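## Task

Take the red-capped tube out of the rack by the door and seat it fully in the rack by the window. It goes in the front row, in the second well from the right, counting every well whether occupied or empty, as viewed facing that rack's bench from the front. No tube may touch the floor. Every other tube must stay fully seated in its rack. The tubes are glass and break if dropped more than a few centimetres (about one well's depth) or knocked hard. At the end the gripper must have let go and the robot must have moved away, still upright and not tilted. The tube has to stay in place without the robot holding it.

## Robot and tools

ROBOT. TidyBot++ is a wheeled base (0.54 m long, 0.50 m wide, 0.38 m tall, four powered casters) carrying a single seven-joint arm with a two-finger gripper. The shoulder is 0.12 m ahead of the base centre and 0.68 m above the floor. base_camera is fixed on the base and looks forward and down (644x364). wrist_camera rides on the hand and looks along the fingers (644x476, fisheye). The arm starts folded with the hand pointing down, sticking out up to 0.08 m past the base front.

FRAMES. Base frame: origin on the floor under the base centre, x forward, y left, z up. hand_pose is reported in this frame. It is the point midway between the finger pads. Its z axis runs out along the fingers, and the fingers close along its y axis. The odometry frame is the base frame as it was when the scene began. base_odometry counts wheel turns, so wheel slip shows up as travel, and drift of a few cm and several degrees builds up. Heading runs from -3.142 to 3.142, positive to the left. base_tilt is in degrees, positive when leaning forward or right, with a fixed bias of about 1 degree.

execute_actions. The argument actions is a list with zero or one action. An empty list only returns state and images. cameras is optional: a list of base_camera, wrist_camera or all. If omitted, null or all, you get every camera; [] gives none. An action may hold base, joints and speeds, and its motions start together.
- base: exactly one key, each a relative move from where the base last reported itself. translate_m is metres, forward positive, -2 to 2. strafe_m is metres, left positive, -2 to 2. rotate_rad is radians, counter-clockwise from above positive, -6.3 to 6.3. Very long moves are refused, so split them.
- joints: absolute targets for the one arm, by name, in radians. joint_2_rad runs from -2.249 to 2.249, joint_4_rad from -2.579 to 2.579 and joint_6_rad from -2.099 to 2.099. joint_1_rad, joint_3_rad, joint_5_rad and joint_7_rad are unlimited but take the short way round, so turn them in steps under half a turn. joint_1 positive turns the arm clockwise from above, the opposite of rotate_rad. With the hand down, joint_7 positive turns it counter-clockwise from above, and at 1.57 the fingers open toward the robot's left and right. gripper_pos is 0 (open) to 1 (closed), giving a pad gap of about 85 x (1 - gripper_pos) mm. Closed fingertips reach about 20 mm beyond the hand point.
- speeds: top-speed caps for this action only. translate_m and strafe_m take 0.05 to 0.5 m/s; rotate_rad takes 0.1 to 1.57 rad/s. The maxima are the defaults.
An unknown key or an out-of-range number rejects the whole call, and nothing moves. Joints or a base you leave out may still be driving toward earlier targets.

ARM GEOMETRY. Set joint_1 = 0, joint_3 = 3.14 and joint_5 = 0 to keep the arm in the x-z plane. Each segment's tilt from vertical is then as follows, with forward positive. The upper arm (0.42 m) is at j2. The forearm (0.31 m) is at j2 - j4. The hand (0.31 m) is at j2 - j4 - j6. Add up length x sin to get the reach ahead of the shoulder, and length x cos for the height above it. A downward hand rises to about 0.94 m at most, and only near the base.

wait: seconds from 0 to 10. It commands nothing and returns state and images.
zoom_image: camera (base_camera or wrist_camera) and region [x0, y0, x1, y1] in pixels of that camera's latest full image, at most 504x504.
finished_scene: scene (integer 1 or 2). It ends the current scene for good and reports success. Call it only after release, retreat and a stable result.

RESULTS. A pictures line gives the image order. base_status and joint_status report as follows.
- done: finished; for the base, the wheels turned the full amount even if it slipped.
- off_target: resting away from the target, possibly still pushing.
- contact_stop or time_out: the target is dropped and the part holds there.
- joint command not followed with a cause: line, or not_followed: the self-collision check blocked the arm targets. The gripper still acts, and blocked targets may be retried later.
on_its_own lists what moved without a command. With the gripper at 1, done means it is empty, and off_target means it holds something at the width shown. motor_effort gives percent of maximum, with the peak in brackets, and is noisy. ARM HIT means the arm struck the base or itself. A torque fault freezes the arm and gripper for 10 s and drops the rest of that call, while the base keeps going. MOTOR HOT appears at 60 °C. OVER-TEMPERATURE FAULT at 75 °C lets the arm sink, and the affected keys read limit_stop_at_motor_heat; resend them. A stop in one call cancels the robot calls after it in the same reply. The robot keeps its last command while you think.

PRECISION. Friction leaves the hand 1-2 cm off, more when stretched out. To correct, send last command + (wanted - read) for each joint. A load makes the arm sag. Never send a joint its read angle while holding something. Trust the images over hand_pose.

AVOID. Lower each tube into its well before opening, never releasing more than a couple of cm up. Lift high enough to clear rims and other tubes, and never let a tube swing into anything. Keep fingers off the floor. Don't drive while the arm is caught on something high (about 0.8 m or more), since the robot can tip. A sideways push on a raised hand can lift wheels; backing off or retracting the arm rights it. A blocked base shoves hard, so approach benches slowly. Loose objects may occasionally be nudged by outside pushes. After letting go, raise the hand and back the base away.

Each tool is called after "Call:" in YAML: its name, and indented under it one key for each argument.

## Session

Call:
execute_actions:
  actions: []

Scene clock: 0.00 s.
base_odometry: x=+0.000 y=+0.000 heading=+0.000 (m, m, rad; odometry frame)
base_tilt: forward=+0.3 right=+0.1 (deg)
base_status: not commanded
joint_positions: joint_1_rad=+0.031 joint_2_rad=-0.403 joint_3_rad=+3.176 joint_4_rad=-2.513 joint_5_rad=+0.021 joint_6_rad=-0.869 joint_7_rad=+1.558 gripper_pos=+0.000
joint_status: not commanded
motor_effort: joint_1_rad=+2 joint_2_rad=-1 joint_3_rad=-1 joint_4_rad=+14 joint_5_rad=+0 joint_6_rad=+1 joint_7_rad=+0 (%)
hand_pose: x=+0.2739 y=-0.0122 z=+0.6003 quat_wxyz=(+0.004, +0.996, -0.032, +0.081) (m; base frame)
pictures: base_camera, wrist_camera
Images, in order (width x height): base_camera 644x364, wrist_camera 644x476.

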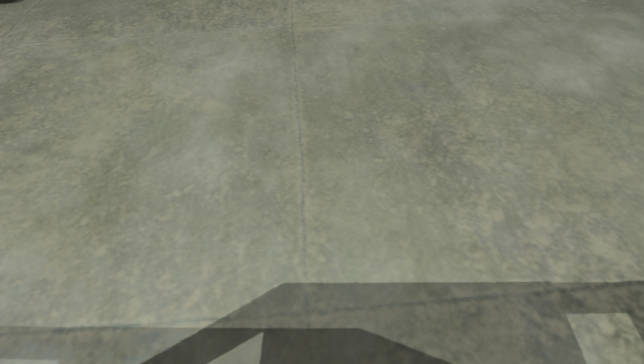

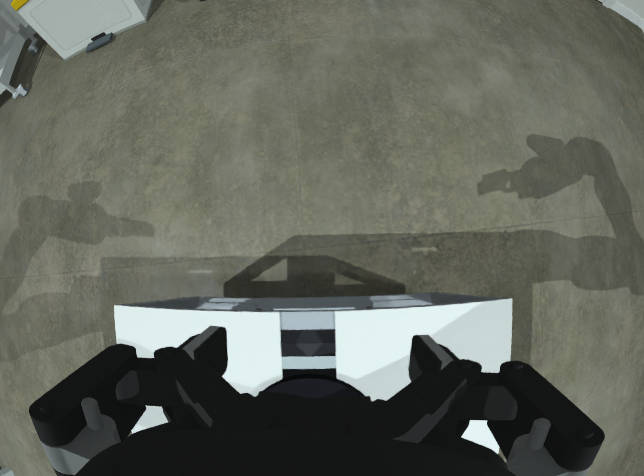

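Call:
execute_actions:
  actions:
    - {"joints":{"joint_2_rad":-0.6,"joint_4_rad":-2.1,"joint_6_rad":-0.35}}
  cameras: ["wrist_camera"]

Scene clock: 5.37 s.
base_odometry: x=+0.000 y=+0.000 heading=+0.000 (m, m, rad; odometry frame)
base_tilt: forward=+0.2 right=+0.1 (deg)
base_status: not commanded
joint_positions: joint_1_rad=+0.031 joint_2_rad=-0.583 joint_3_rad=+3.176 joint_4_rad=-2.116 joint_5_rad=+0.021 joint_6_rad=-0.391 joint_7_rad=+1.558 gripper_pos=+0.000
joint_status: all done
motor_effort: joint_1_rad=+2(2) joint_2_rad=-1(3) joint_3_rad=-1(1) joint_4_rad=+19(19) joint_5_rad=+0(0) joint_6_rad=+9(8) joint_7_rad=+0(0) (%)
hand_pose: x=+0.4929 y=-0.0282 z=+0.9371 quat_wxyz=(+0.014, +0.820, -0.029, +0.571) (m; base frame)
pictures: wrist_camera
camera_calibration (this result's frames):
wrist_camera: T_world_to_cam=[[-0.0455851, -0.998015, 0.0434452, -0.0549879], [-0.37304, -0.0233377, -0.927522, 1.10243], [0.926695, -0.058488, -0.371235, 0.0298324], [0, 0, 0, 1]] pos_world=[0.381098, -0.0274058, 1.03599]
Images, in order (width x height): wrist_camera 644x476.

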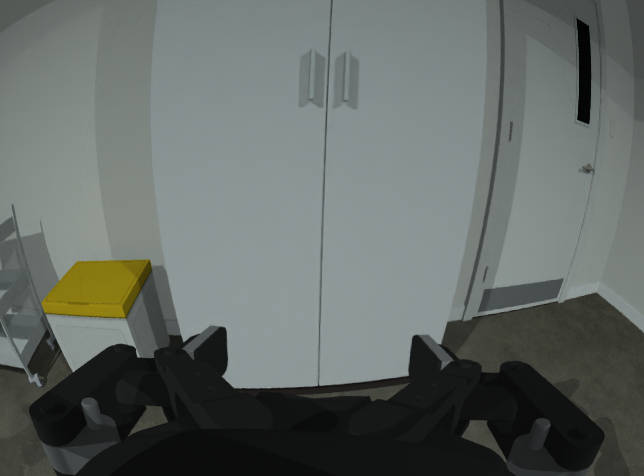

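Call:
execute_actions:
  actions:
    - {"base":{"rotate_rad":-1.6}}

Scene clock: 9.30 s.
base_odometry: x=+0.000 y=+0.000 heading=-1.600 (m, m, rad; odometry frame)
base_tilt: forward=+0.2 right=+0.2 (deg)
base_status: done
joint_positions: joint_1_rad=+0.031 joint_2_rad=-0.583 joint_3_rad=+3.176 joint_4_rad=-2.116 joint_5_rad=+0.021 joint_6_rad=-0.391 joint_7_rad=+1.558 gripper_pos=+0.000
joint_status: not commanded
motor_effort: joint_1_rad=+1(0) joint_2_rad=-1(2) joint_3_rad=-1(2) joint_4_rad=+19(20) joint_5_rad=+0(0) joint_6_rad=+9(9) joint_7_rad=+0(0) (%)
hand_pose: x=+0.4929 y=-0.0282 z=+0.9371 quat_wxyz=(+0.014, +0.820, -0.029, +0.571) (m; base frame)
pictures: base_camera, wrist_camera
camera_calibration (this result's frames):
wrist_camera: T_world_to_cam=[[-0.0455848, -0.998015, 0.0434452, -0.0549879], [-0.373039, -0.0233378, -0.927522, 1.10243], [0.926695, -0.0584877, -0.371235, 0.0298323], [0, 0, 0, 1]] pos_world=[0.381098, -0.0274057, 1.03599]
Images, in order (width x height): base_camera 644x364, wrist_camera 644x476.

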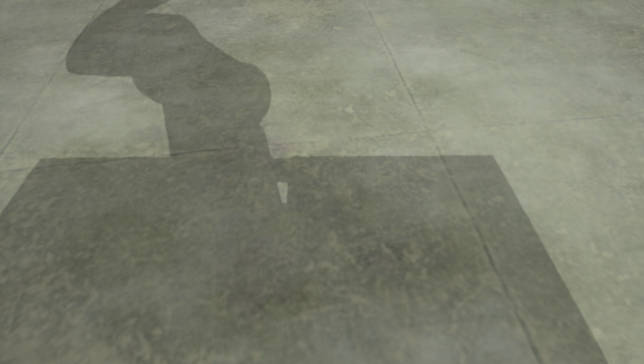

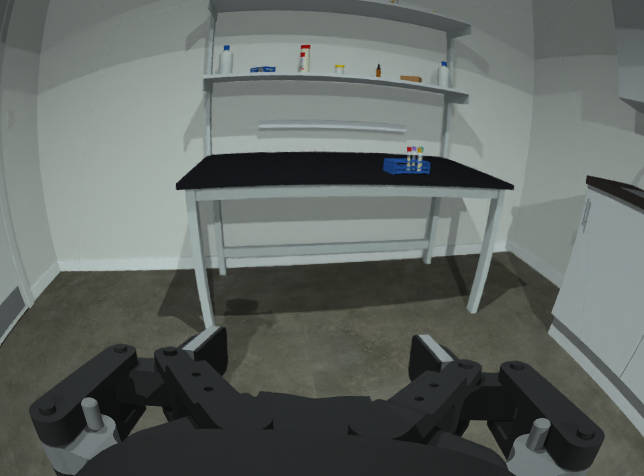

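Call:
zoom_image:
  camera: "wrist_camera"
  region: [360, 125, 460, 195]

Region (360, 125, 460, 195) of wrist_camera's 644x476 image, scaled by 5.040; it fills the top 353 rows of this view, and the rest is white.

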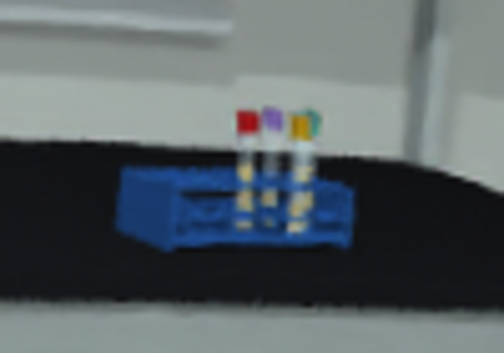

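Call:
execute_actions:
  actions:
    - {"base":{"rotate_rad":-0.444}}
  cameras: []

Call:
execute_actions:
  actions:
    - {"base":{"translate_m":1.33},"joints":{"joint_1_rad":0.0,"joint_3_rad":3.1416,"joint_5_rad":0.0,"joint_7_rad":1.571,"joint_2_rad":-0.5,"joint_4_rad":-1.7,"joint_6_rad":-1.0}}
  cameras: []

Call:
execute_actions:
  actions:
    - {"base":{"rotate_rad":0.528}}

Scene clock: 33.87 s.
base_odometry: x=+0.000 y=+0.000 heading=-2.043 (m, m, rad; odometry frame)
base_tilt: forward=+0.3 right=+0.1 (deg)
base_status: done
joint_positions: joint_1_rad=+0.031 joint_2_rad=-0.583 joint_3_rad=+3.176 joint_4_rad=-2.116 joint_5_rad=+0.021 joint_6_rad=-0.391 joint_7_rad=+1.558 gripper_pos=+0.000
joint_status: not commanded
motor_effort: joint_1_rad=+2(2) joint_2_rad=-1(1) joint_3_rad=-1(1) joint_4_rad=+19(19) joint_5_rad=+0(0) joint_6_rad=+9(9) joint_7_rad=+0(0) (%)
hand_pose: x=+0.4929 y=-0.0282 z=+0.9371 quat_wxyz=(+0.014, +0.820, -0.029, +0.571) (m; base frame)
pictures: none
No camera images: the call's "cameras" was empty. Leave "cameras" out to get every camera's image.

Scene clock: 37.90 s.
base_odometry: x=-0.607 y=-1.184 heading=-2.044 (m, m, rad; odometry frame)
base_tilt: forward=+0.2 right=+0.1 (deg)
base_status: done
joint_positions: joint_1_rad=+0.025 joint_2_rad=-0.511 joint_3_rad=+3.165 joint_4_rad=-1.719 joint_5_rad=+0.021 joint_6_rad=-0.955 joint_7_rad=+1.558 gripper_pos=+0.000
joint_status: all done
motor_effort: joint_1_rad=+1(1) joint_2_rad=-3(4) joint_3_rad=-1(1) joint_4_rad=+18(21) joint_5_rad=+0(1) joint_6_rad=+7(9) joint_7_rad=+0(0) (%)
hand_pose: x=+0.4651 y=-0.0230 z=+0.9863 quat_wxyz=(+0.013, +0.883, -0.027, +0.469) (m; base frame)
pictures: none
No camera images: the call's "cameras" was empty. Leave "cameras" out to get every camera's image.

Scene clock: 39.40 s.
base_odometry: x=-0.607 y=-1.184 heading=-1.516 (m, m, rad; odometry frame)
base_tilt: forward=+0.3 right=+0.1 (deg)
base_status: done
joint_positions: joint_1_rad=+0.020 joint_2_rad=-0.511 joint_3_rad=+3.156 joint_4_rad=-1.719 joint_5_rad=+0.021 joint_6_rad=-0.955 joint_7_rad=+1.558 gripper_pos=+0.000
joint_status: not commanded
motor_effort: joint_1_rad=+1(1) joint_2_rad=-2(2) joint_3_rad=+0(1) joint_4_rad=+18(18) joint_5_rad=+0(0) joint_6_rad=+7(7) joint_7_rad=+0(0) (%)
hand_pose: x=+0.4653 y=-0.0176 z=+0.9863 quat_wxyz=(+0.012, +0.883, -0.020, +0.469) (m; base frame)
pictures: base_camera, wrist_camera
camera_calibration (this result's frames):
wrist_camera: T_world_to_cam=[[-0.0163528, -0.998662, 0.0490534, -0.0669351], [-0.581909, -0.0303898, -0.812686, 1.12176], [0.813089, -0.0418343, -0.580634, 0.334017], [0, 0, 0, 1]] pos_world=[0.380082, -0.0187821, 1.10886]
Images, in order (width x height): base_camera 644x364, wrist_camera 644x476.

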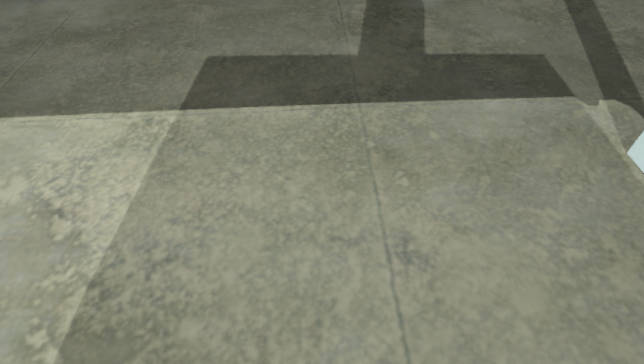

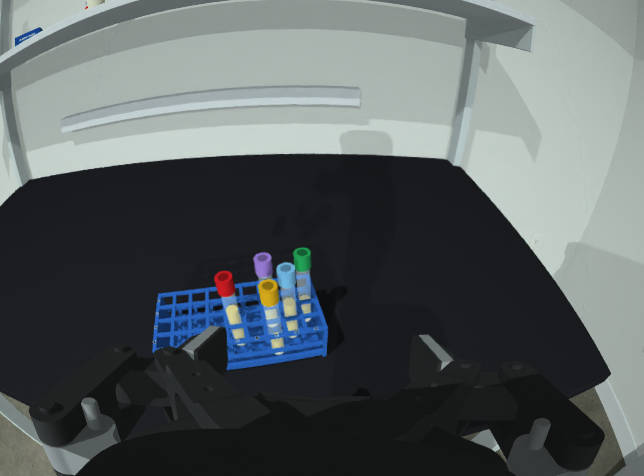

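Call:
zoom_image:
  camera: "wrist_camera"
  region: [140, 230, 350, 390]

Region (140, 230, 350, 390) of wrist_camera's 644x476 image, scaled by 2.400; it fills the top 384 rows of this view, and the rest is white.

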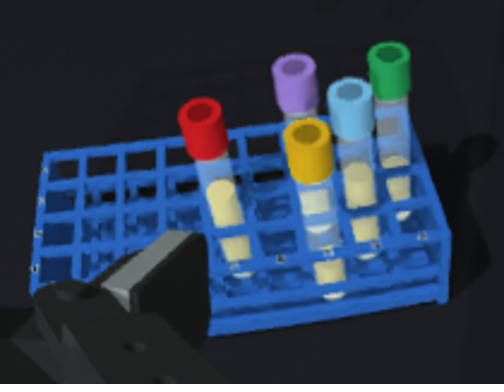

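Call:
execute_actions:
  actions:
    - {"base":{"strafe_m":0.09},"joints":{"joint_1_rad":-0.02,"joint_3_rad":3.125,"joint_5_rad":-0.035,"joint_7_rad":1.605}}

Scene clock: 54.70 s.
base_odometry: x=-0.517 y=-1.179 heading=-1.515 (m, m, rad; odometry frame)
base_tilt: forward=+0.3 right=+0.1 (deg)
base_status: done
joint_positions: joint_1_rad=+0.002 joint_2_rad=-0.511 joint_3_rad=+3.139 joint_4_rad=-1.719 joint_5_rad=-0.002 joint_6_rad=-0.955 joint_7_rad=+1.584 gripper_pos=+0.000
joint_status: all done
motor_effort: joint_1_rad=+2(0) joint_2_rad=-2(2) joint_3_rad=-1(2) joint_4_rad=+18(18) joint_5_rad=+0(2) joint_6_rad=+8(7) joint_7_rad=+0(1) (%)
hand_pose: x=+0.4655 y=+0.0023 z=+0.9862 quat_wxyz=(+0.003, +0.883, +0.006, +0.470) (m; base frame)
pictures: base_camera, wrist_camera
camera_calibration (this result's frames):
wrist_camera: T_world_to_cam=[[0.0394424, -0.99757, 0.0574394, -0.0812978], [-0.579294, -0.0696666, -0.812136, 1.12075], [0.814164, -0.00124169, -0.580634, 0.334025], [0, 0, 0, 1]] pos_world=[0.380498, -0.00260675, 1.10882]
Images, in order (width x height): base_camera 644x364, wrist_camera 644x476.

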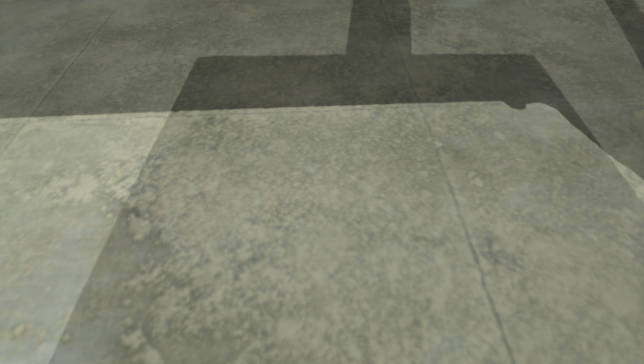

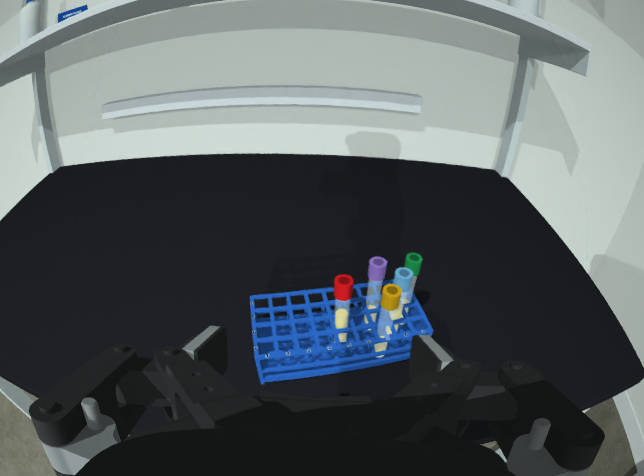

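Call:
zoom_image:
  camera: "wrist_camera"
  region: [240, 240, 450, 400]

Region (240, 240, 450, 400) of wrist_camera's 644x476 image, scaled by 2.400; it fills the top 384 rows of this view, and the rest is white.

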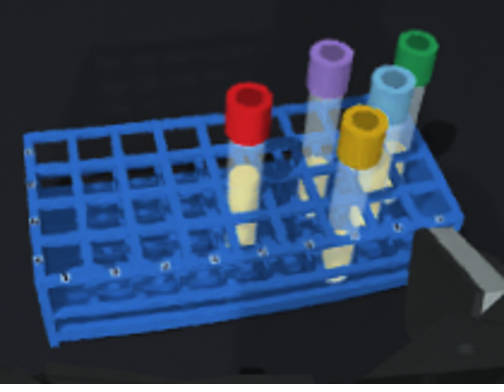

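Call:
execute_actions:
  actions:
    - {"base":{"strafe_m":-0.018},"joints":{"joint_2_rad":-0.15,"joint_4_rad":-0.876,"joint_6_rad":-2.078,"gripper_pos":0.5}}
  cameras: []

Call:
execute_actions:
  actions:
    - {"base":{"translate_m":0.09},"joints":{"joint_2_rad":0.123}}

Scene clock: 100.83 s.
base_odometry: x=-0.535 y=-1.180 heading=-1.515 (m, m, rad; odometry frame)
base_tilt: forward=+0.3 right=+0.1 (deg)
base_status: done
joint_positions: joint_1_rad=+0.002 joint_2_rad=-0.173 joint_3_rad=+3.137 joint_4_rad=-0.897 joint_5_rad=-0.003 joint_6_rad=-2.033 joint_7_rad=+1.584 gripper_pos=+0.500
joint_status: all done
motor_effort: joint_1_rad=+2(2) joint_2_rad=-7(9) joint_3_rad=-1(1) joint_4_rad=+13(18) joint_5_rad=+0(1) joint_6_rad=+3(8) joint_7_rad=+0(0) (%)
hand_pose: x=+0.3716 y=+0.0032 z=+1.0433 quat_wxyz=(+0.000, +0.981, +0.009, +0.191) (m; base frame)
pictures: none
No camera images: the call's "cameras" was empty. Leave "cameras" out to get every camera's image.

Scene clock: 102.37 s.
base_odometry: x=-0.530 y=-1.270 heading=-1.515 (m, m, rad; odometry frame)
base_tilt: forward=+0.3 right=+0.1 (deg)
base_status: done
joint_positions: joint_1_rad=+0.002 joint_2_rad=+0.130 joint_3_rad=+3.137 joint_4_rad=-0.890 joint_5_rad=-0.003 joint_6_rad=-2.036 joint_7_rad=+1.584 gripper_pos=+0.500
joint_status: all done
motor_effort: joint_1_rad=+1(2) joint_2_rad=-17(24) joint_3_rad=-1(0) joint_4_rad=+13(15) joint_5_rad=+0(0) joint_6_rad=+0(4) joint_7_rad=+0(0) (%)
hand_pose: x=+0.4679 y=+0.0030 z=+0.9533 quat_wxyz=(-0.001, +0.999, +0.009, +0.043) (m; base frame)
pictures: base_camera, wrist_camera
camera_calibration (this result's frames):
wrist_camera: T_world_to_cam=[[0.0741875, -0.997238, 0.00361902, -0.0437032], [-0.995506, -0.0742719, -0.0587461, 0.572056], [0.0588526, 0.000755471, -0.998266, 1.06445], [0, 0, 0, 1]] pos_world=[0.510082, -0.00189894, 1.09637]
Images, in order (width x height): base_camera 644x364, wrist_camera 644x476.

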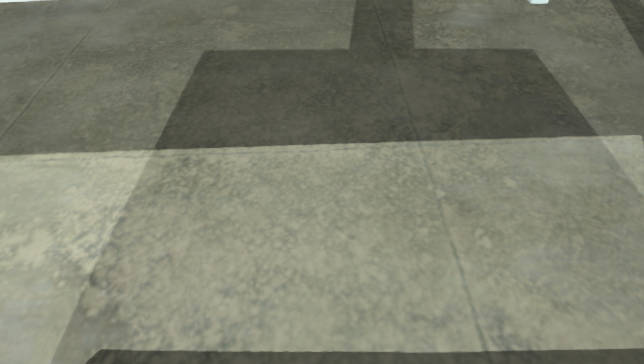

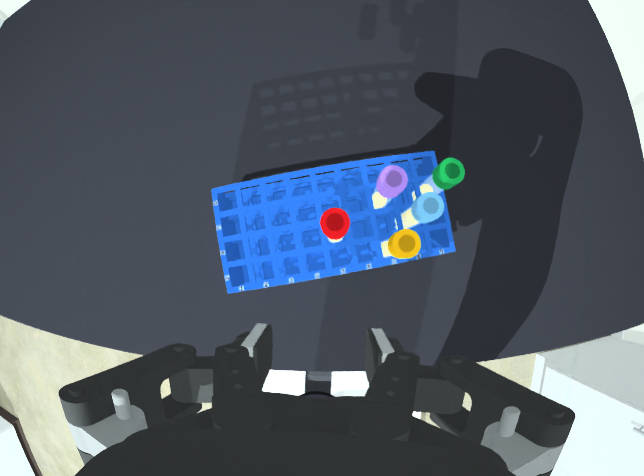

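Call:
execute_actions:
  actions:
    - {"base":{"translate_m":0.064}}
  cameras: ["wrist_camera"]

Call:
zoom_image:
  camera: "wrist_camera"
  region: [200, 220, 460, 400]

Scene clock: 109.27 s.
base_odometry: x=-0.526 y=-1.334 heading=-1.515 (m, m, rad; odometry frame)
base_tilt: forward=+0.3 right=+0.2 (deg)
base_status: done
joint_positions: joint_1_rad=+0.002 joint_2_rad=+0.131 joint_3_rad=+3.137 joint_4_rad=-0.890 joint_5_rad=-0.003 joint_6_rad=-2.036 joint_7_rad=+1.584 gripper_pos=+0.500
joint_status: not commanded
motor_effort: joint_1_rad=+2(2) joint_2_rad=-18(22) joint_3_rad=-1(1) joint_4_rad=+13(13) joint_5_rad=+0(0) joint_6_rad=+0(2) joint_7_rad=+0(0) (%)
hand_pose: x=+0.4682 y=+0.0030 z=+0.9528 quat_wxyz=(-0.001, +0.999, +0.009, +0.042) (m; base frame)
pictures: wrist_camera
camera_calibration (this result's frames):
wrist_camera: T_world_to_cam=[[0.074198, -0.997237, 0.0035237, -0.0436382], [-0.995579, -0.0742777, -0.0574993, 0.5712], [0.0576022, 0.00075821, -0.998339, 1.06466], [0, 0, 0, 1]] pos_world=[0.510586, -0.00189746, 1.09589]
Images, in order (width x height): wrist_camera 644x476.

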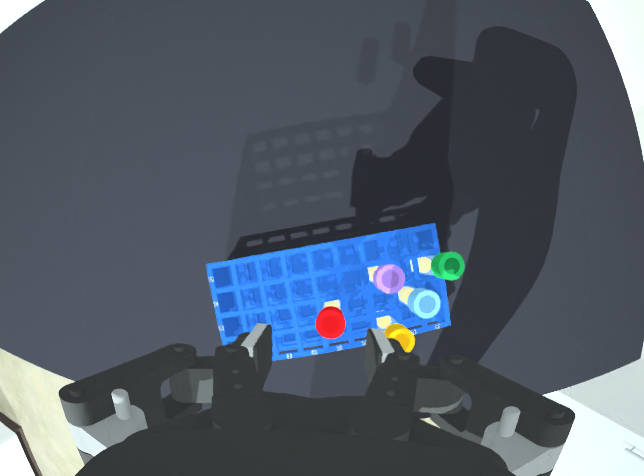

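Region (200, 220, 460, 400) of wrist_camera's 644x476 image, scaled by 1.938; it fills the top 349 rows of this view, and the rest is white.

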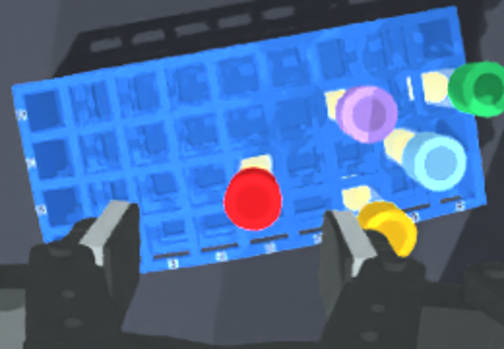

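Call:
execute_actions:
  actions:
    - {"base":{"strafe_m":-0.005},"joints":{"joint_2_rad":0.068,"joint_4_rad":-1.10,"joint_6_rad":-1.848,"gripper_pos":0.64}}
  cameras: ["wrist_camera"]

Call:
zoom_image:
  camera: "wrist_camera"
  region: [200, 220, 460, 400]

Scene clock: 122.13 s.
base_odometry: x=-0.531 y=-1.334 heading=-1.515 (m, m, rad; odometry frame)
base_tilt: forward=+0.2 right=+0.2 (deg)
base_status: done
joint_positions: joint_1_rad=-0.001 joint_2_rad=+0.093 joint_3_rad=+3.136 joint_4_rad=-1.080 joint_5_rad=-0.003 joint_6_rad=-1.893 joint_7_rad=+1.584 gripper_pos=+0.640
joint_status: all done
motor_effort: joint_1_rad=+1(1) joint_2_rad=-18(19) joint_3_rad=-1(3) joint_4_rad=+14(14) joint_5_rad=+0(1) joint_6_rad=+0(0) joint_7_rad=+0(0) (%)
hand_pose: x=+0.4711 y=+0.0043 z=+0.9122 quat_wxyz=(-0.002, +0.999, +0.010, +0.038) (m; base frame)
pictures: wrist_camera
camera_calibration (this result's frames):
wrist_camera: T_world_to_cam=[[0.0767125, -0.997051, 0.00228946, -0.0425317], [-0.995848, -0.0767325, -0.0489695, 0.564116], [0.0490008, 0.00147662, -0.998798, 1.02838], [0, 0, 0, 1]] pos_world=[0.514645, -0.000638835, 1.05487]
Images, in order (width x height): wrist_camera 644x476.

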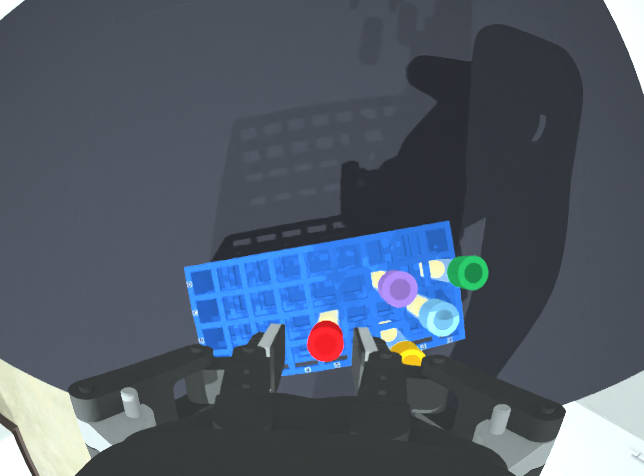

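Region (200, 220, 460, 400) of wrist_camera's 644x476 image, scaled by 1.938; it fills the top 349 rows of this view, and the rest is white.

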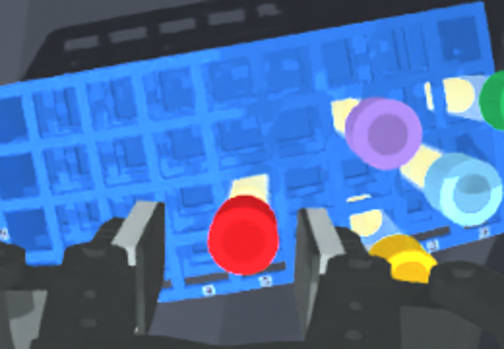

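Call:
execute_actions:
  actions:
    - {"base":{"strafe_m":-0.0035},"joints":{"joint_2_rad":0.042,"joint_4_rad":-1.221,"joint_6_rad":-1.745}}
  cameras: ["wrist_camera"]

Call:
zoom_image:
  camera: "wrist_camera"
  region: [200, 240, 460, 420]

Scene clock: 132.57 s.
base_odometry: x=-0.534 y=-1.334 heading=-1.514 (m, m, rad; odometry frame)
base_tilt: forward=+0.3 right=+0.1 (deg)
base_status: done
joint_positions: joint_1_rad=-0.002 joint_2_rad=+0.066 joint_3_rad=+3.136 joint_4_rad=-1.202 joint_5_rad=-0.004 joint_6_rad=-1.791 joint_7_rad=+1.584 gripper_pos=+0.640
joint_status: all done
motor_effort: joint_1_rad=+2(2) joint_2_rad=-17(19) joint_3_rad=-1(3) joint_4_rad=+14(14) joint_5_rad=+0(1) joint_6_rad=+1(1) joint_7_rad=+0(0) (%)
hand_pose: x=+0.4722 y=+0.0048 z=+0.8853 quat_wxyz=(-0.002, +0.999, +0.011, +0.041) (m; base frame)
pictures: wrist_camera
camera_calibration (this result's frames):
wrist_camera: T_world_to_cam=[[0.0773819, -0.996999, 0.0023944, -0.0424413], [-0.995405, -0.0773936, -0.056382, 0.570338], [0.0563981, 0.00197955, -0.998406, 0.997669], [0, 0, 0, 1]] pos_world=[0.514734, -0.000148327, 1.02834]
Images, in order (width x height): wrist_camera 644x476.

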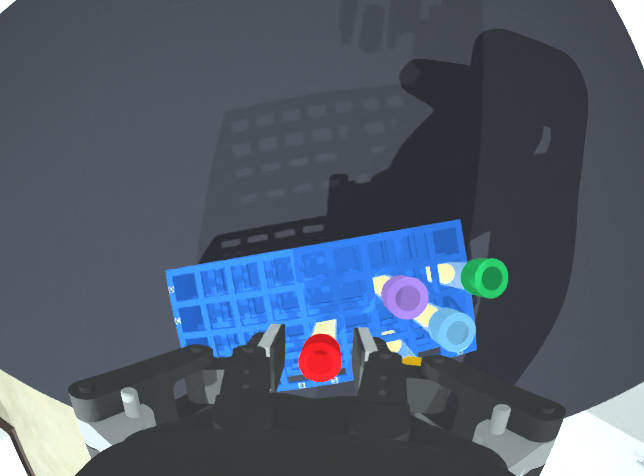

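Region (200, 240, 460, 420) of wrist_camera's 644x476 image, scaled by 1.938; it fills the top 349 rows of this view, and the rest is white.

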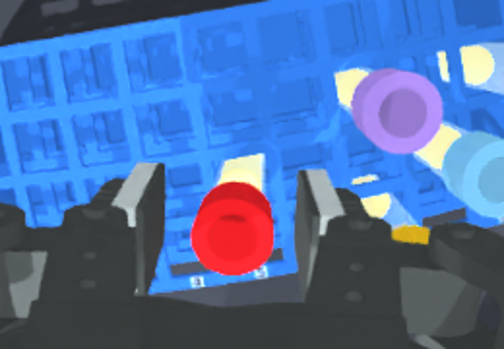

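Call:
execute_actions:
  actions:
    - {"joints":{"gripper_pos":0.92}}
  cameras: ["wrist_camera"]

Scene clock: 137.47 s.
base_odometry: x=-0.534 y=-1.334 heading=-1.514 (m, m, rad; odometry frame)
base_tilt: forward=+0.3 right=+0.1 (deg)
base_status: not commanded
joint_positions: joint_1_rad=-0.002 joint_2_rad=+0.061 joint_3_rad=+3.136 joint_4_rad=-1.203 joint_5_rad=-0.004 joint_6_rad=-1.791 joint_7_rad=+1.584 gripper_pos=+0.836
joint_status: gripper_pos off_target (ended at +0.836, target +0.920)
motor_effort: joint_1_rad=+1(0) joint_2_rad=-18(18) joint_3_rad=-1(2) joint_4_rad=+14(15) joint_5_rad=-1(2) joint_6_rad=+0(1) joint_7_rad=+0(0) (%)
hand_pose: x=+0.4712 y=+0.0048 z=+0.8866 quat_wxyz=(-0.002, +0.999, +0.011, +0.043) (m; base frame)
pictures: wrist_camera
camera_calibration (this result's frames):
wrist_camera: T_world_to_cam=[[0.0773708, -0.996999, 0.00269374, -0.0426306], [-0.995177, -0.0773922, -0.0602818, 0.57279], [0.0603093, 0.0019833, -0.998178, 0.99691], [0, 0, 0, 1]] pos_world=[0.513203, -0.000150352, 1.02974]
Images, in order (width x height): wrist_camera 644x476.

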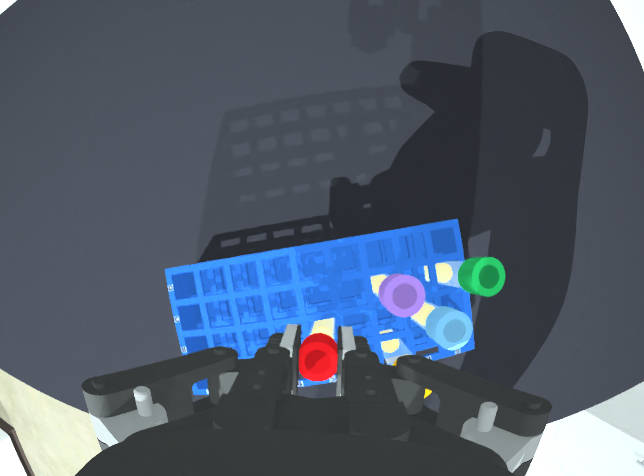

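Call:
execute_actions:
  actions:
    - {"joints":{"joint_2_rad":0.102,"joint_4_rad":-1.074,"joint_6_rad":-1.923}}
  cameras: ["wrist_camera"]

Scene clock: 142.13 s.
base_odometry: x=-0.534 y=-1.334 heading=-1.514 (m, m, rad; odometry frame)
base_tilt: forward=+0.3 right=+0.1 (deg)
base_status: not commanded
joint_positions: joint_1_rad=-0.002 joint_2_rad=+0.081 joint_3_rad=+3.136 joint_4_rad=-1.092 joint_5_rad=-0.004 joint_6_rad=-1.873 joint_7_rad=+1.584 gripper_pos=+0.836
joint_status: all done
motor_effort: joint_1_rad=+2(1) joint_2_rad=-17(18) joint_3_rad=-1(1) joint_4_rad=+14(15) joint_5_rad=+0(0) joint_6_rad=+0(2) joint_7_rad=+0(0) (%)
hand_pose: x=+0.4724 y=+0.0048 z=+0.9132 quat_wxyz=(-0.002, +0.999, +0.011, +0.048) (m; base frame)
pictures: wrist_camera
camera_calibration (this result's frames):
wrist_camera: T_world_to_cam=[[0.0776302, -0.996977, 0.00335206, -0.0435705], [-0.99456, -0.0776754, -0.0693971, 0.583618], [0.0694477, 0.00205349, -0.997583, 1.01852], [0, 0, 0, 1]] pos_world=[0.513092, -0.000197524, 1.05671]
Images, in order (width x height): wrist_camera 644x476.

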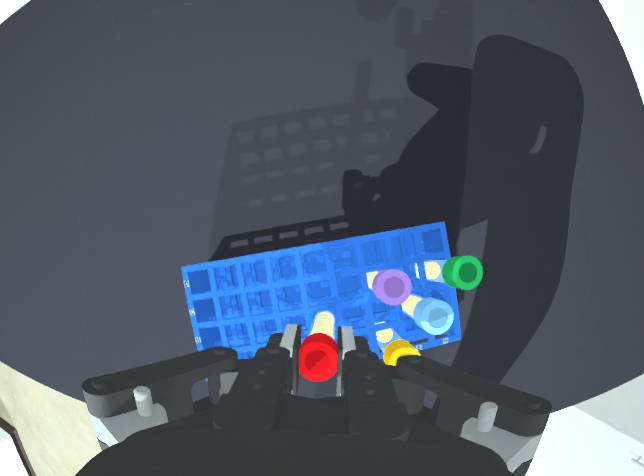

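Call:
execute_actions:
  actions:
    - {"joints":{"joint_2_rad":0.15,"joint_4_rad":-0.884,"joint_6_rad":-2.07}}
  cameras: ["wrist_camera"]

Call:
zoom_image:
  camera: "wrist_camera"
  region: [200, 220, 460, 400]

Scene clock: 147.27 s.
base_odometry: x=-0.534 y=-1.334 heading=-1.514 (m, m, rad; odometry frame)
base_tilt: forward=+0.3 right=+0.2 (deg)
base_status: not commanded
joint_positions: joint_1_rad=-0.002 joint_2_rad=+0.126 joint_3_rad=+3.136 joint_4_rad=-0.905 joint_5_rad=-0.004 joint_6_rad=-2.024 joint_7_rad=+1.584 gripper_pos=+0.836
joint_status: all done
motor_effort: joint_1_rad=+1(2) joint_2_rad=-17(18) joint_3_rad=-1(2) joint_4_rad=+13(15) joint_5_rad=+0(0) joint_6_rad=+0(1) joint_7_rad=+0(0) (%)
hand_pose: x=+0.4685 y=+0.0046 z=+0.9508 quat_wxyz=(-0.002, +0.999, +0.011, +0.044) (m; base frame)
pictures: wrist_camera
camera_calibration (this result's frames):
wrist_camera: T_world_to_cam=[[0.0781564, -0.996937, 0.00276845, -0.0432629], [-0.995085, -0.07818, -0.0607787, 0.574376], [0.060809, 0.0019954, -0.998147, 1.06089], [0, 0, 0, 1]] pos_world=[0.510423, -0.000342616, 1.09395]
Images, in order (width x height): wrist_camera 644x476.

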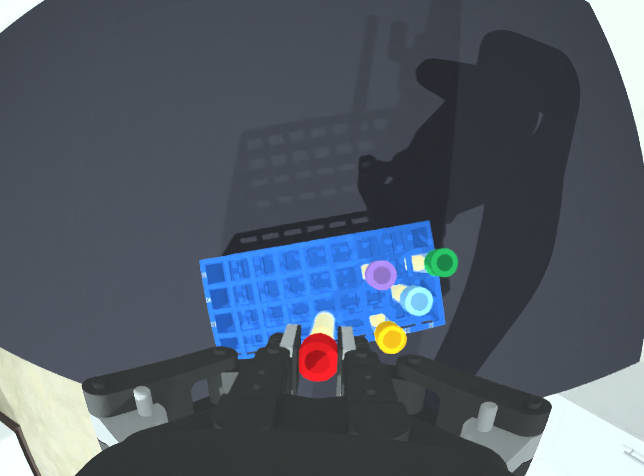

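Region (200, 220, 460, 400) of wrist_camera's 644x476 image, scaled by 1.938; it fills the top 349 rows of this view, and the rest is white.

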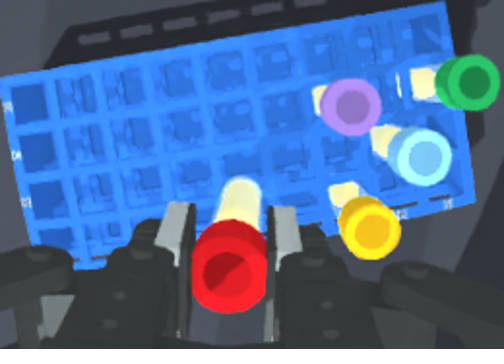

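Call:
execute_actions:
  actions:
    - {"base":{"translate_m":-0.35},"joints":{"joint_2_rad":-0.5}}
  cameras: ["wrist_camera"]

Scene clock: 156.47 s.
base_odometry: x=-0.554 y=-0.985 heading=-1.514 (m, m, rad; odometry frame)
base_tilt: forward=+0.3 right=+0.1 (deg)
base_status: done
joint_positions: joint_1_rad=-0.002 joint_2_rad=-0.506 joint_3_rad=+3.136 joint_4_rad=-0.894 joint_5_rad=-0.004 joint_6_rad=-2.030 joint_7_rad=+1.584 gripper_pos=+0.836
joint_status: all done
motor_effort: joint_1_rad=+1(2) joint_2_rad=+7(23) joint_3_rad=+0(1) joint_4_rad=+9(15) joint_5_rad=+0(1) joint_6_rad=+6(7) joint_7_rad=+0(0) (%)
hand_pose: x=+0.2399 y=+0.0043 z=+1.1077 quat_wxyz=(+0.001, +0.935, +0.011, +0.354) (m; base frame)
pictures: wrist_camera
camera_calibration (this result's frames):
wrist_camera: T_world_to_cam=[[0.0621802, -0.996922, 0.0477575, -0.0720801], [-0.763419, -0.0783297, -0.641137, 0.943722], [0.642904, 0.00340698, -0.765939, 0.834545], [0, 0, 0, 1]] pos_world=[0.188405, -0.000779953, 1.24771]
Images, in order (width x height): wrist_camera 644x476.

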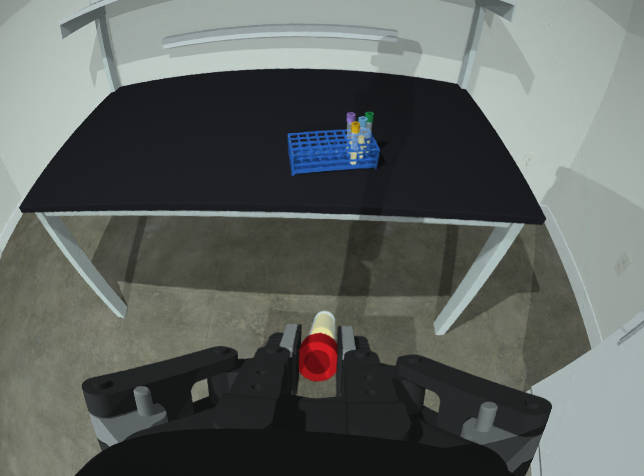

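Call:
execute_actions:
  actions:
    - {"base":{"rotate_rad":-3.0},"joints":{"joint_6_rad":-1.55}}

Scene clock: 163.77 s.
base_odometry: x=-0.554 y=-0.984 heading=+1.770 (m, m, rad; odometry frame)
base_tilt: forward=+0.3 right=+0.1 (deg)
base_status: done
joint_positions: joint_1_rad=-0.002 joint_2_rad=-0.506 joint_3_rad=+3.136 joint_4_rad=-0.894 joint_5_rad=-0.004 joint_6_rad=-1.575 joint_7_rad=+1.584 gripper_pos=+0.836
joint_status: all done
motor_effort: joint_1_rad=+2(2) joint_2_rad=+5(8) joint_3_rad=-1(0) joint_4_rad=+10(11) joint_5_rad=+0(1) joint_6_rad=+9(9) joint_7_rad=+1(1) (%)
hand_pose: x=+0.3214 y=+0.0053 z=+1.2219 quat_wxyz=(+0.001, +0.831, +0.010, +0.556) (m; base frame)
pictures: base_camera, wrist_camera
camera_calibration (this result's frames):
wrist_camera: T_world_to_cam=[[0.0363704, -0.997171, 0.0657878, -0.0953885], [-0.404375, -0.0748862, -0.911522, 1.2942], [0.91387, 0.0065495, -0.405954, 0.342724], [0, 0, 0, 1]] pos_world=[0.213605, -0.000445746, 1.3251]
Images, in order (width x height): base_camera 644x364, wrist_camera 644x476.

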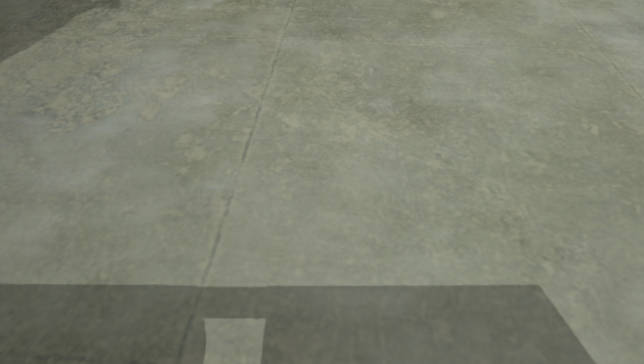

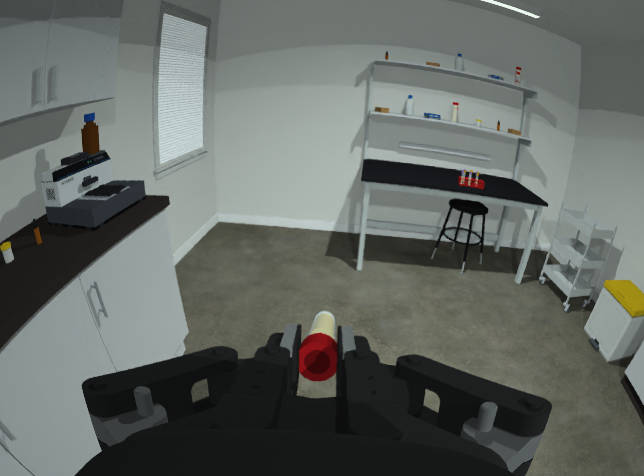

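Call:
execute_actions:
  actions:
    - {"base":{"rotate_rad":-0.533}}
  cameras: []

Call:
execute_actions:
  actions:
    - {"base":{"translate_m":2.0},"joints":{"joint_6_rad":-2.07}}
  cameras: []

Call:
execute_actions:
  actions:
    - {"base":{"rotate_rad":0.4225},"joints":{"joint_2_rad":-0.25}}

Scene clock: 177.83 s.
base_odometry: x=-0.554 y=-0.984 heading=+1.237 (m, m, rad; odometry frame)
base_tilt: forward=+0.2 right=+0.1 (deg)
base_status: done
joint_positions: joint_1_rad=-0.002 joint_2_rad=-0.506 joint_3_rad=+3.136 joint_4_rad=-0.894 joint_5_rad=-0.004 joint_6_rad=-1.575 joint_7_rad=+1.584 gripper_pos=+0.836
joint_status: not commanded
motor_effort: joint_1_rad=+1(2) joint_2_rad=+6(6) joint_3_rad=+0(0) joint_4_rad=+10(11) joint_5_rad=+0(0) joint_6_rad=+9(9) joint_7_rad=+0(0) (%)
hand_pose: x=+0.3214 y=+0.0053 z=+1.2219 quat_wxyz=(+0.001, +0.831, +0.010, +0.556) (m; base frame)
pictures: none
No camera images: the call's "cameras" was empty. Leave "cameras" out to get every camera's image.

Scene clock: 183.23 s.
base_odometry: x=+0.103 y=+0.905 heading=+1.236 (m, m, rad; odometry frame)
base_tilt: forward=+0.3 right=+0.2 (deg)
base_status: done
joint_positions: joint_1_rad=-0.002 joint_2_rad=-0.502 joint_3_rad=+3.136 joint_4_rad=-0.893 joint_5_rad=-0.004 joint_6_rad=-2.050 joint_7_rad=+1.584 gripper_pos=+0.836
joint_status: all done
motor_effort: joint_1_rad=+1(1) joint_2_rad=+6(11) joint_3_rad=+0(0) joint_4_rad=+9(11) joint_5_rad=+0(0) joint_6_rad=+6(8) joint_7_rad=+0(0) (%)
hand_pose: x=+0.2370 y=+0.0043 z=+1.1033 quat_wxyz=(+0.001, +0.939, +0.011, +0.343) (m; base frame)
pictures: none
No camera images: the call's "cameras" was empty. Leave "cameras" out to get every camera's image.

Scene clock: 184.60 s.
base_odometry: x=+0.103 y=+0.905 heading=+1.658 (m, m, rad; odometry frame)
base_tilt: forward=+0.3 right=+0.1 (deg)
base_status: done
joint_positions: joint_1_rad=-0.002 joint_2_rad=-0.246 joint_3_rad=+3.136 joint_4_rad=-0.893 joint_5_rad=-0.004 joint_6_rad=-2.050 joint_7_rad=+1.584 gripper_pos=+0.836
joint_status: all done
motor_effort: joint_1_rad=+2(1) joint_2_rad=-3(9) joint_3_rad=-1(0) joint_4_rad=+11(12) joint_5_rad=+0(0) joint_6_rad=+4(6) joint_7_rad=+0(0) (%)
hand_pose: x=+0.3400 y=+0.0045 z=+1.0596 quat_wxyz=(+0.000, +0.975, +0.011, +0.220) (m; base frame)
pictures: base_camera, wrist_camera
camera_calibration (this result's frames):
wrist_camera: T_world_to_cam=[[0.0730748, -0.996892, 0.029433, -0.0601218], [-0.91093, -0.0787305, -0.40498, 0.789176], [0.406038, 0.00278246, -0.913852, 0.970614], [0, 0, 0, 1]] pos_world=[0.329171, -0.000503396, 1.20837]
Images, in order (width x height): base_camera 644x364, wrist_camera 644x476.

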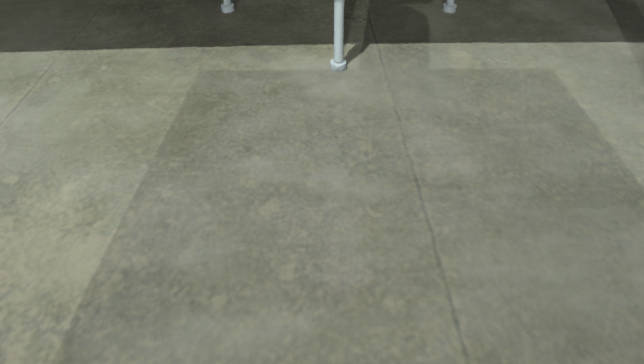

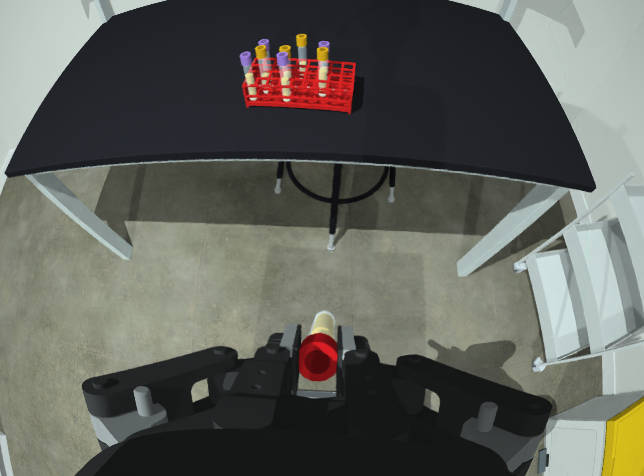

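Call:
execute_actions:
  actions:
    - {"base":{"translate_m":0.24},"joints":{"joint_2_rad":0.115}}

Scene clock: 193.27 s.
base_odometry: x=+0.082 y=+1.144 heading=+1.659 (m, m, rad; odometry frame)
base_tilt: forward=+0.2 right=+0.0 (deg)
base_status: done
joint_positions: joint_1_rad=-0.002 joint_2_rad=+0.130 joint_3_rad=+3.136 joint_4_rad=-0.893 joint_5_rad=-0.004 joint_6_rad=-2.050 joint_7_rad=+1.584 gripper_pos=+0.836
joint_status: all done
motor_effort: joint_1_rad=+1(2) joint_2_rad=-18(25) joint_3_rad=-1(1) joint_4_rad=+13(14) joint_5_rad=+0(0) joint_6_rad=+1(5) joint_7_rad=+0(1) (%)
hand_pose: x=+0.4631 y=+0.0048 z=+0.9522 quat_wxyz=(-0.002, +0.999, +0.011, +0.034) (m; base frame)
pictures: base_camera, wrist_camera
camera_calibration (this result's frames):
wrist_camera: T_world_to_cam=[[0.0789221, -0.99688, 0.00133996, -0.0416635], [-0.995973, -0.0789075, -0.0425537, 0.552191], [0.0425266, 0.00202386, -0.999093, 1.07199], [0, 0, 0, 1]] pos_world=[0.507667, -0.0001311, 1.09457]
Images, in order (width x height): base_camera 644x364, wrist_camera 644x476.

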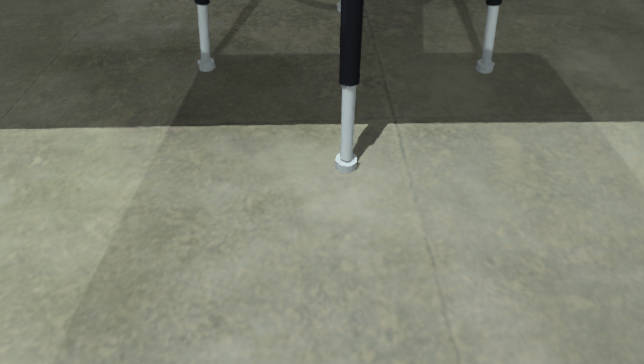

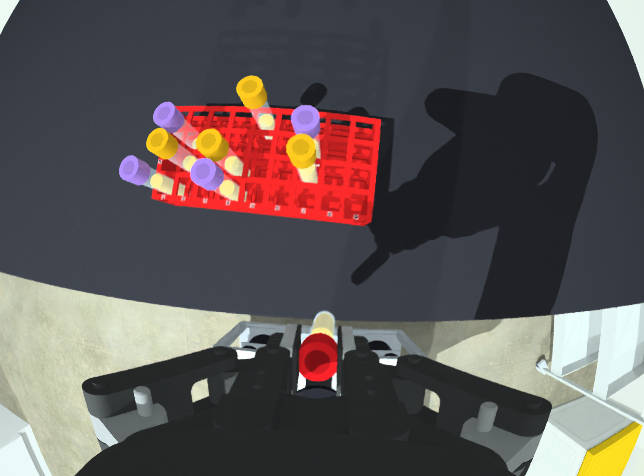

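Call:
zoom_image:
  camera: "wrist_camera"
  region: [140, 80, 400, 240]

Region (140, 80, 400, 240) of wrist_camera's 644x476 image, scaled by 1.938; it fills the top 310 rows of this view, and the rest is white.

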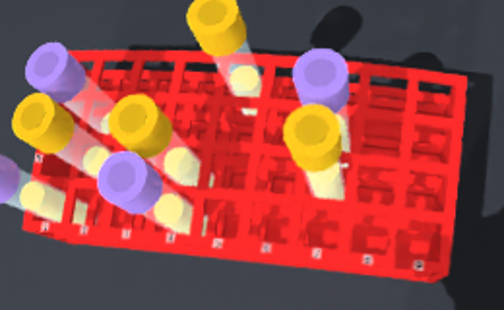

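Call:
execute_actions:
  actions:
    - {"base":{"strafe_m":-0.138},"joints":{"joint_1_rad":-0.42,"joint_6_rad":-1.99}}
  cameras: []

Call:
execute_actions:
  actions:
    - {"base":{"translate_m":0.08}}
  cameras: ["wrist_camera"]

Call:
zoom_image:
  camera: "wrist_camera"
  region: [230, 200, 430, 380]

Scene clock: 219.60 s.
base_odometry: x=+0.219 y=+1.156 heading=+1.659 (m, m, rad; odometry frame)
base_tilt: forward=+0.2 right=+0.1 (deg)
base_status: done
joint_positions: joint_1_rad=-0.401 joint_2_rad=+0.130 joint_3_rad=+3.136 joint_4_rad=-0.893 joint_5_rad=-0.004 joint_6_rad=-2.038 joint_7_rad=+1.584 gripper_pos=+0.836
joint_status: all done
motor_effort: joint_1_rad=+1(0) joint_2_rad=-18(19) joint_3_rad=+0(4) joint_4_rad=+13(13) joint_5_rad=+0(1) joint_6_rad=+1(1) joint_7_rad=+0(0) (%)
hand_pose: x=+0.4377 y=+0.1394 z=+0.9525 quat_wxyz=(-0.010, +0.977, +0.209, +0.039) (m; base frame)
pictures: none
No camera images: the call's "cameras" was empty. Leave "cameras" out to get every camera's image.

Scene clock: 220.80 s.
base_odometry: x=+0.212 y=+1.236 heading=+1.659 (m, m, rad; odometry frame)
base_tilt: forward=+0.3 right=+0.1 (deg)
base_status: done
joint_positions: joint_1_rad=-0.401 joint_2_rad=+0.127 joint_3_rad=+3.136 joint_4_rad=-0.893 joint_5_rad=-0.004 joint_6_rad=-2.035 joint_7_rad=+1.584 gripper_pos=+0.836
joint_status: not commanded
motor_effort: joint_1_rad=+2(3) joint_2_rad=-18(22) joint_3_rad=-1(2) joint_4_rad=+13(14) joint_5_rad=+0(0) joint_6_rad=+0(1) joint_7_rad=+0(0) (%)
hand_pose: x=+0.4379 y=+0.1397 z=+0.9534 quat_wxyz=(-0.011, +0.977, +0.209, +0.042) (m; base frame)
pictures: wrist_camera
camera_calibration (this result's frames):
wrist_camera: T_world_to_cam=[[0.459829, -0.888004, 0.00241826, -0.0882441], [-0.886337, -0.459129, -0.0600678, 0.559566], [0.0544508, 0.0254775, -0.998191, 1.06466], [0, 0, 0, 1]] pos_world=[0.47857, 0.151427, 1.09656]
Images, in order (width x height): wrist_camera 644x476.

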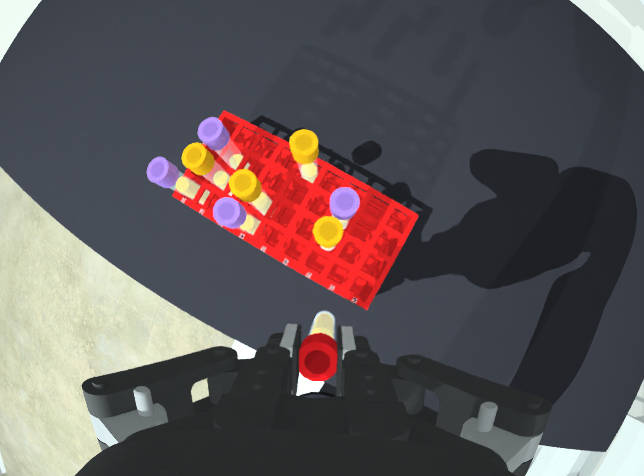

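Region (230, 200, 430, 380) of wrist_camera's 644x476 image, scaled by 2.520; it fills the top 454 rows of this view, and the rest is white.

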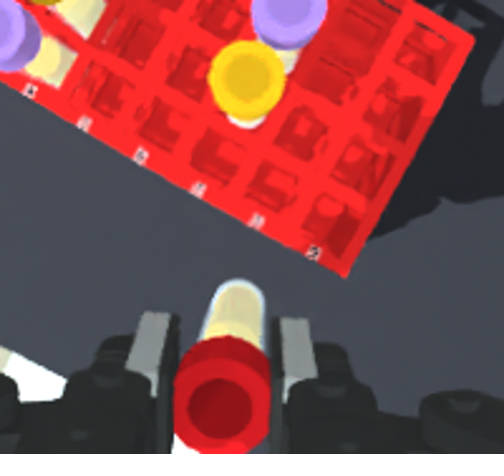

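Call:
execute_actions:
  actions:
    - {"base":{"strafe_m":0.0045}}
  cameras: []

Call:
execute_actions:
  actions:
    - {"base":{"translate_m":0.032},"speeds":{"translate_m":0.06}}
  cameras: ["wrist_camera"]

Call:
zoom_image:
  camera: "wrist_camera"
  region: [250, 230, 410, 380]

Scene clock: 228.33 s.
base_odometry: x=+0.208 y=+1.236 heading=+1.659 (m, m, rad; odometry frame)
base_tilt: forward=+0.3 right=+0.1 (deg)
base_status: done
joint_positions: joint_1_rad=-0.402 joint_2_rad=+0.127 joint_3_rad=+3.136 joint_4_rad=-0.893 joint_5_rad=-0.005 joint_6_rad=-2.035 joint_7_rad=+1.584 gripper_pos=+0.836
joint_status: not commanded
motor_effort: joint_1_rad=+2(5) joint_2_rad=-17(19) joint_3_rad=+0(1) joint_4_rad=+13(13) joint_5_rad=+0(1) joint_6_rad=+1(0) joint_7_rad=+0(0) (%)
hand_pose: x=+0.4376 y=+0.1404 z=+0.9534 quat_wxyz=(-0.011, +0.977, +0.210, +0.042) (m; base frame)
pictures: none
No camera images: the call's "cameras" was empty. Leave "cameras" out to get every camera's image.

Scene clock: 229.37 s.
base_odometry: x=+0.205 y=+1.268 heading=+1.659 (m, m, rad; odometry frame)
base_tilt: forward=+0.2 right=+0.1 (deg)
base_status: done
joint_positions: joint_1_rad=-0.402 joint_2_rad=+0.125 joint_3_rad=+3.136 joint_4_rad=-0.893 joint_5_rad=-0.005 joint_6_rad=-2.034 joint_7_rad=+1.584 gripper_pos=+0.836
joint_status: not commanded
motor_effort: joint_1_rad=+1(2) joint_2_rad=-17(21) joint_3_rad=-1(1) joint_4_rad=+13(14) joint_5_rad=+0(0) joint_6_rad=+0(2) joint_7_rad=+0(0) (%)
hand_pose: x=+0.4371 y=+0.1401 z=+0.9543 quat_wxyz=(-0.011, +0.977, +0.210, +0.043) (m; base frame)
pictures: wrist_camera
camera_calibration (this result's frames):
wrist_camera: T_world_to_cam=[[0.461614, -0.887079, 0.00201928, -0.0879576], [-0.885247, -0.460804, -0.0632228, 0.561859], [0.0570141, 0.0273969, -0.997997, 1.06406], [0, 0, 0, 1]] pos_world=[0.47732, 0.15173, 1.09763]
Images, in order (width x height): wrist_camera 644x476.

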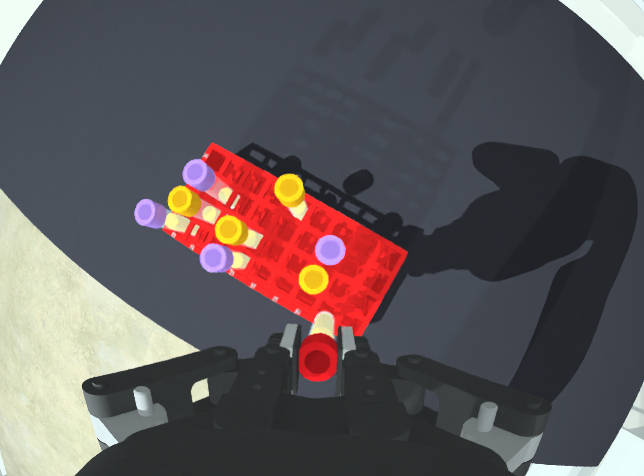

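Region (250, 230, 410, 380) of wrist_camera's 644x476 image, scaled by 3.150; it fills the top 472 rows of this view, and the rest is white.

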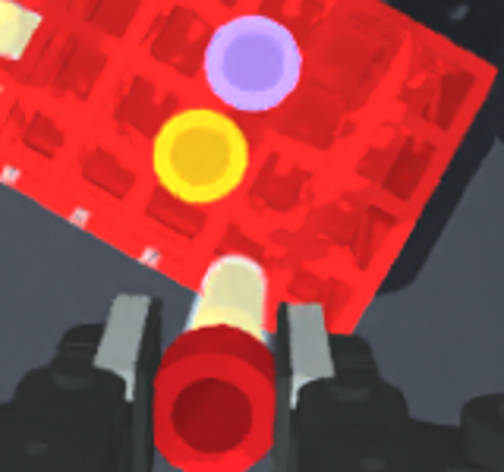

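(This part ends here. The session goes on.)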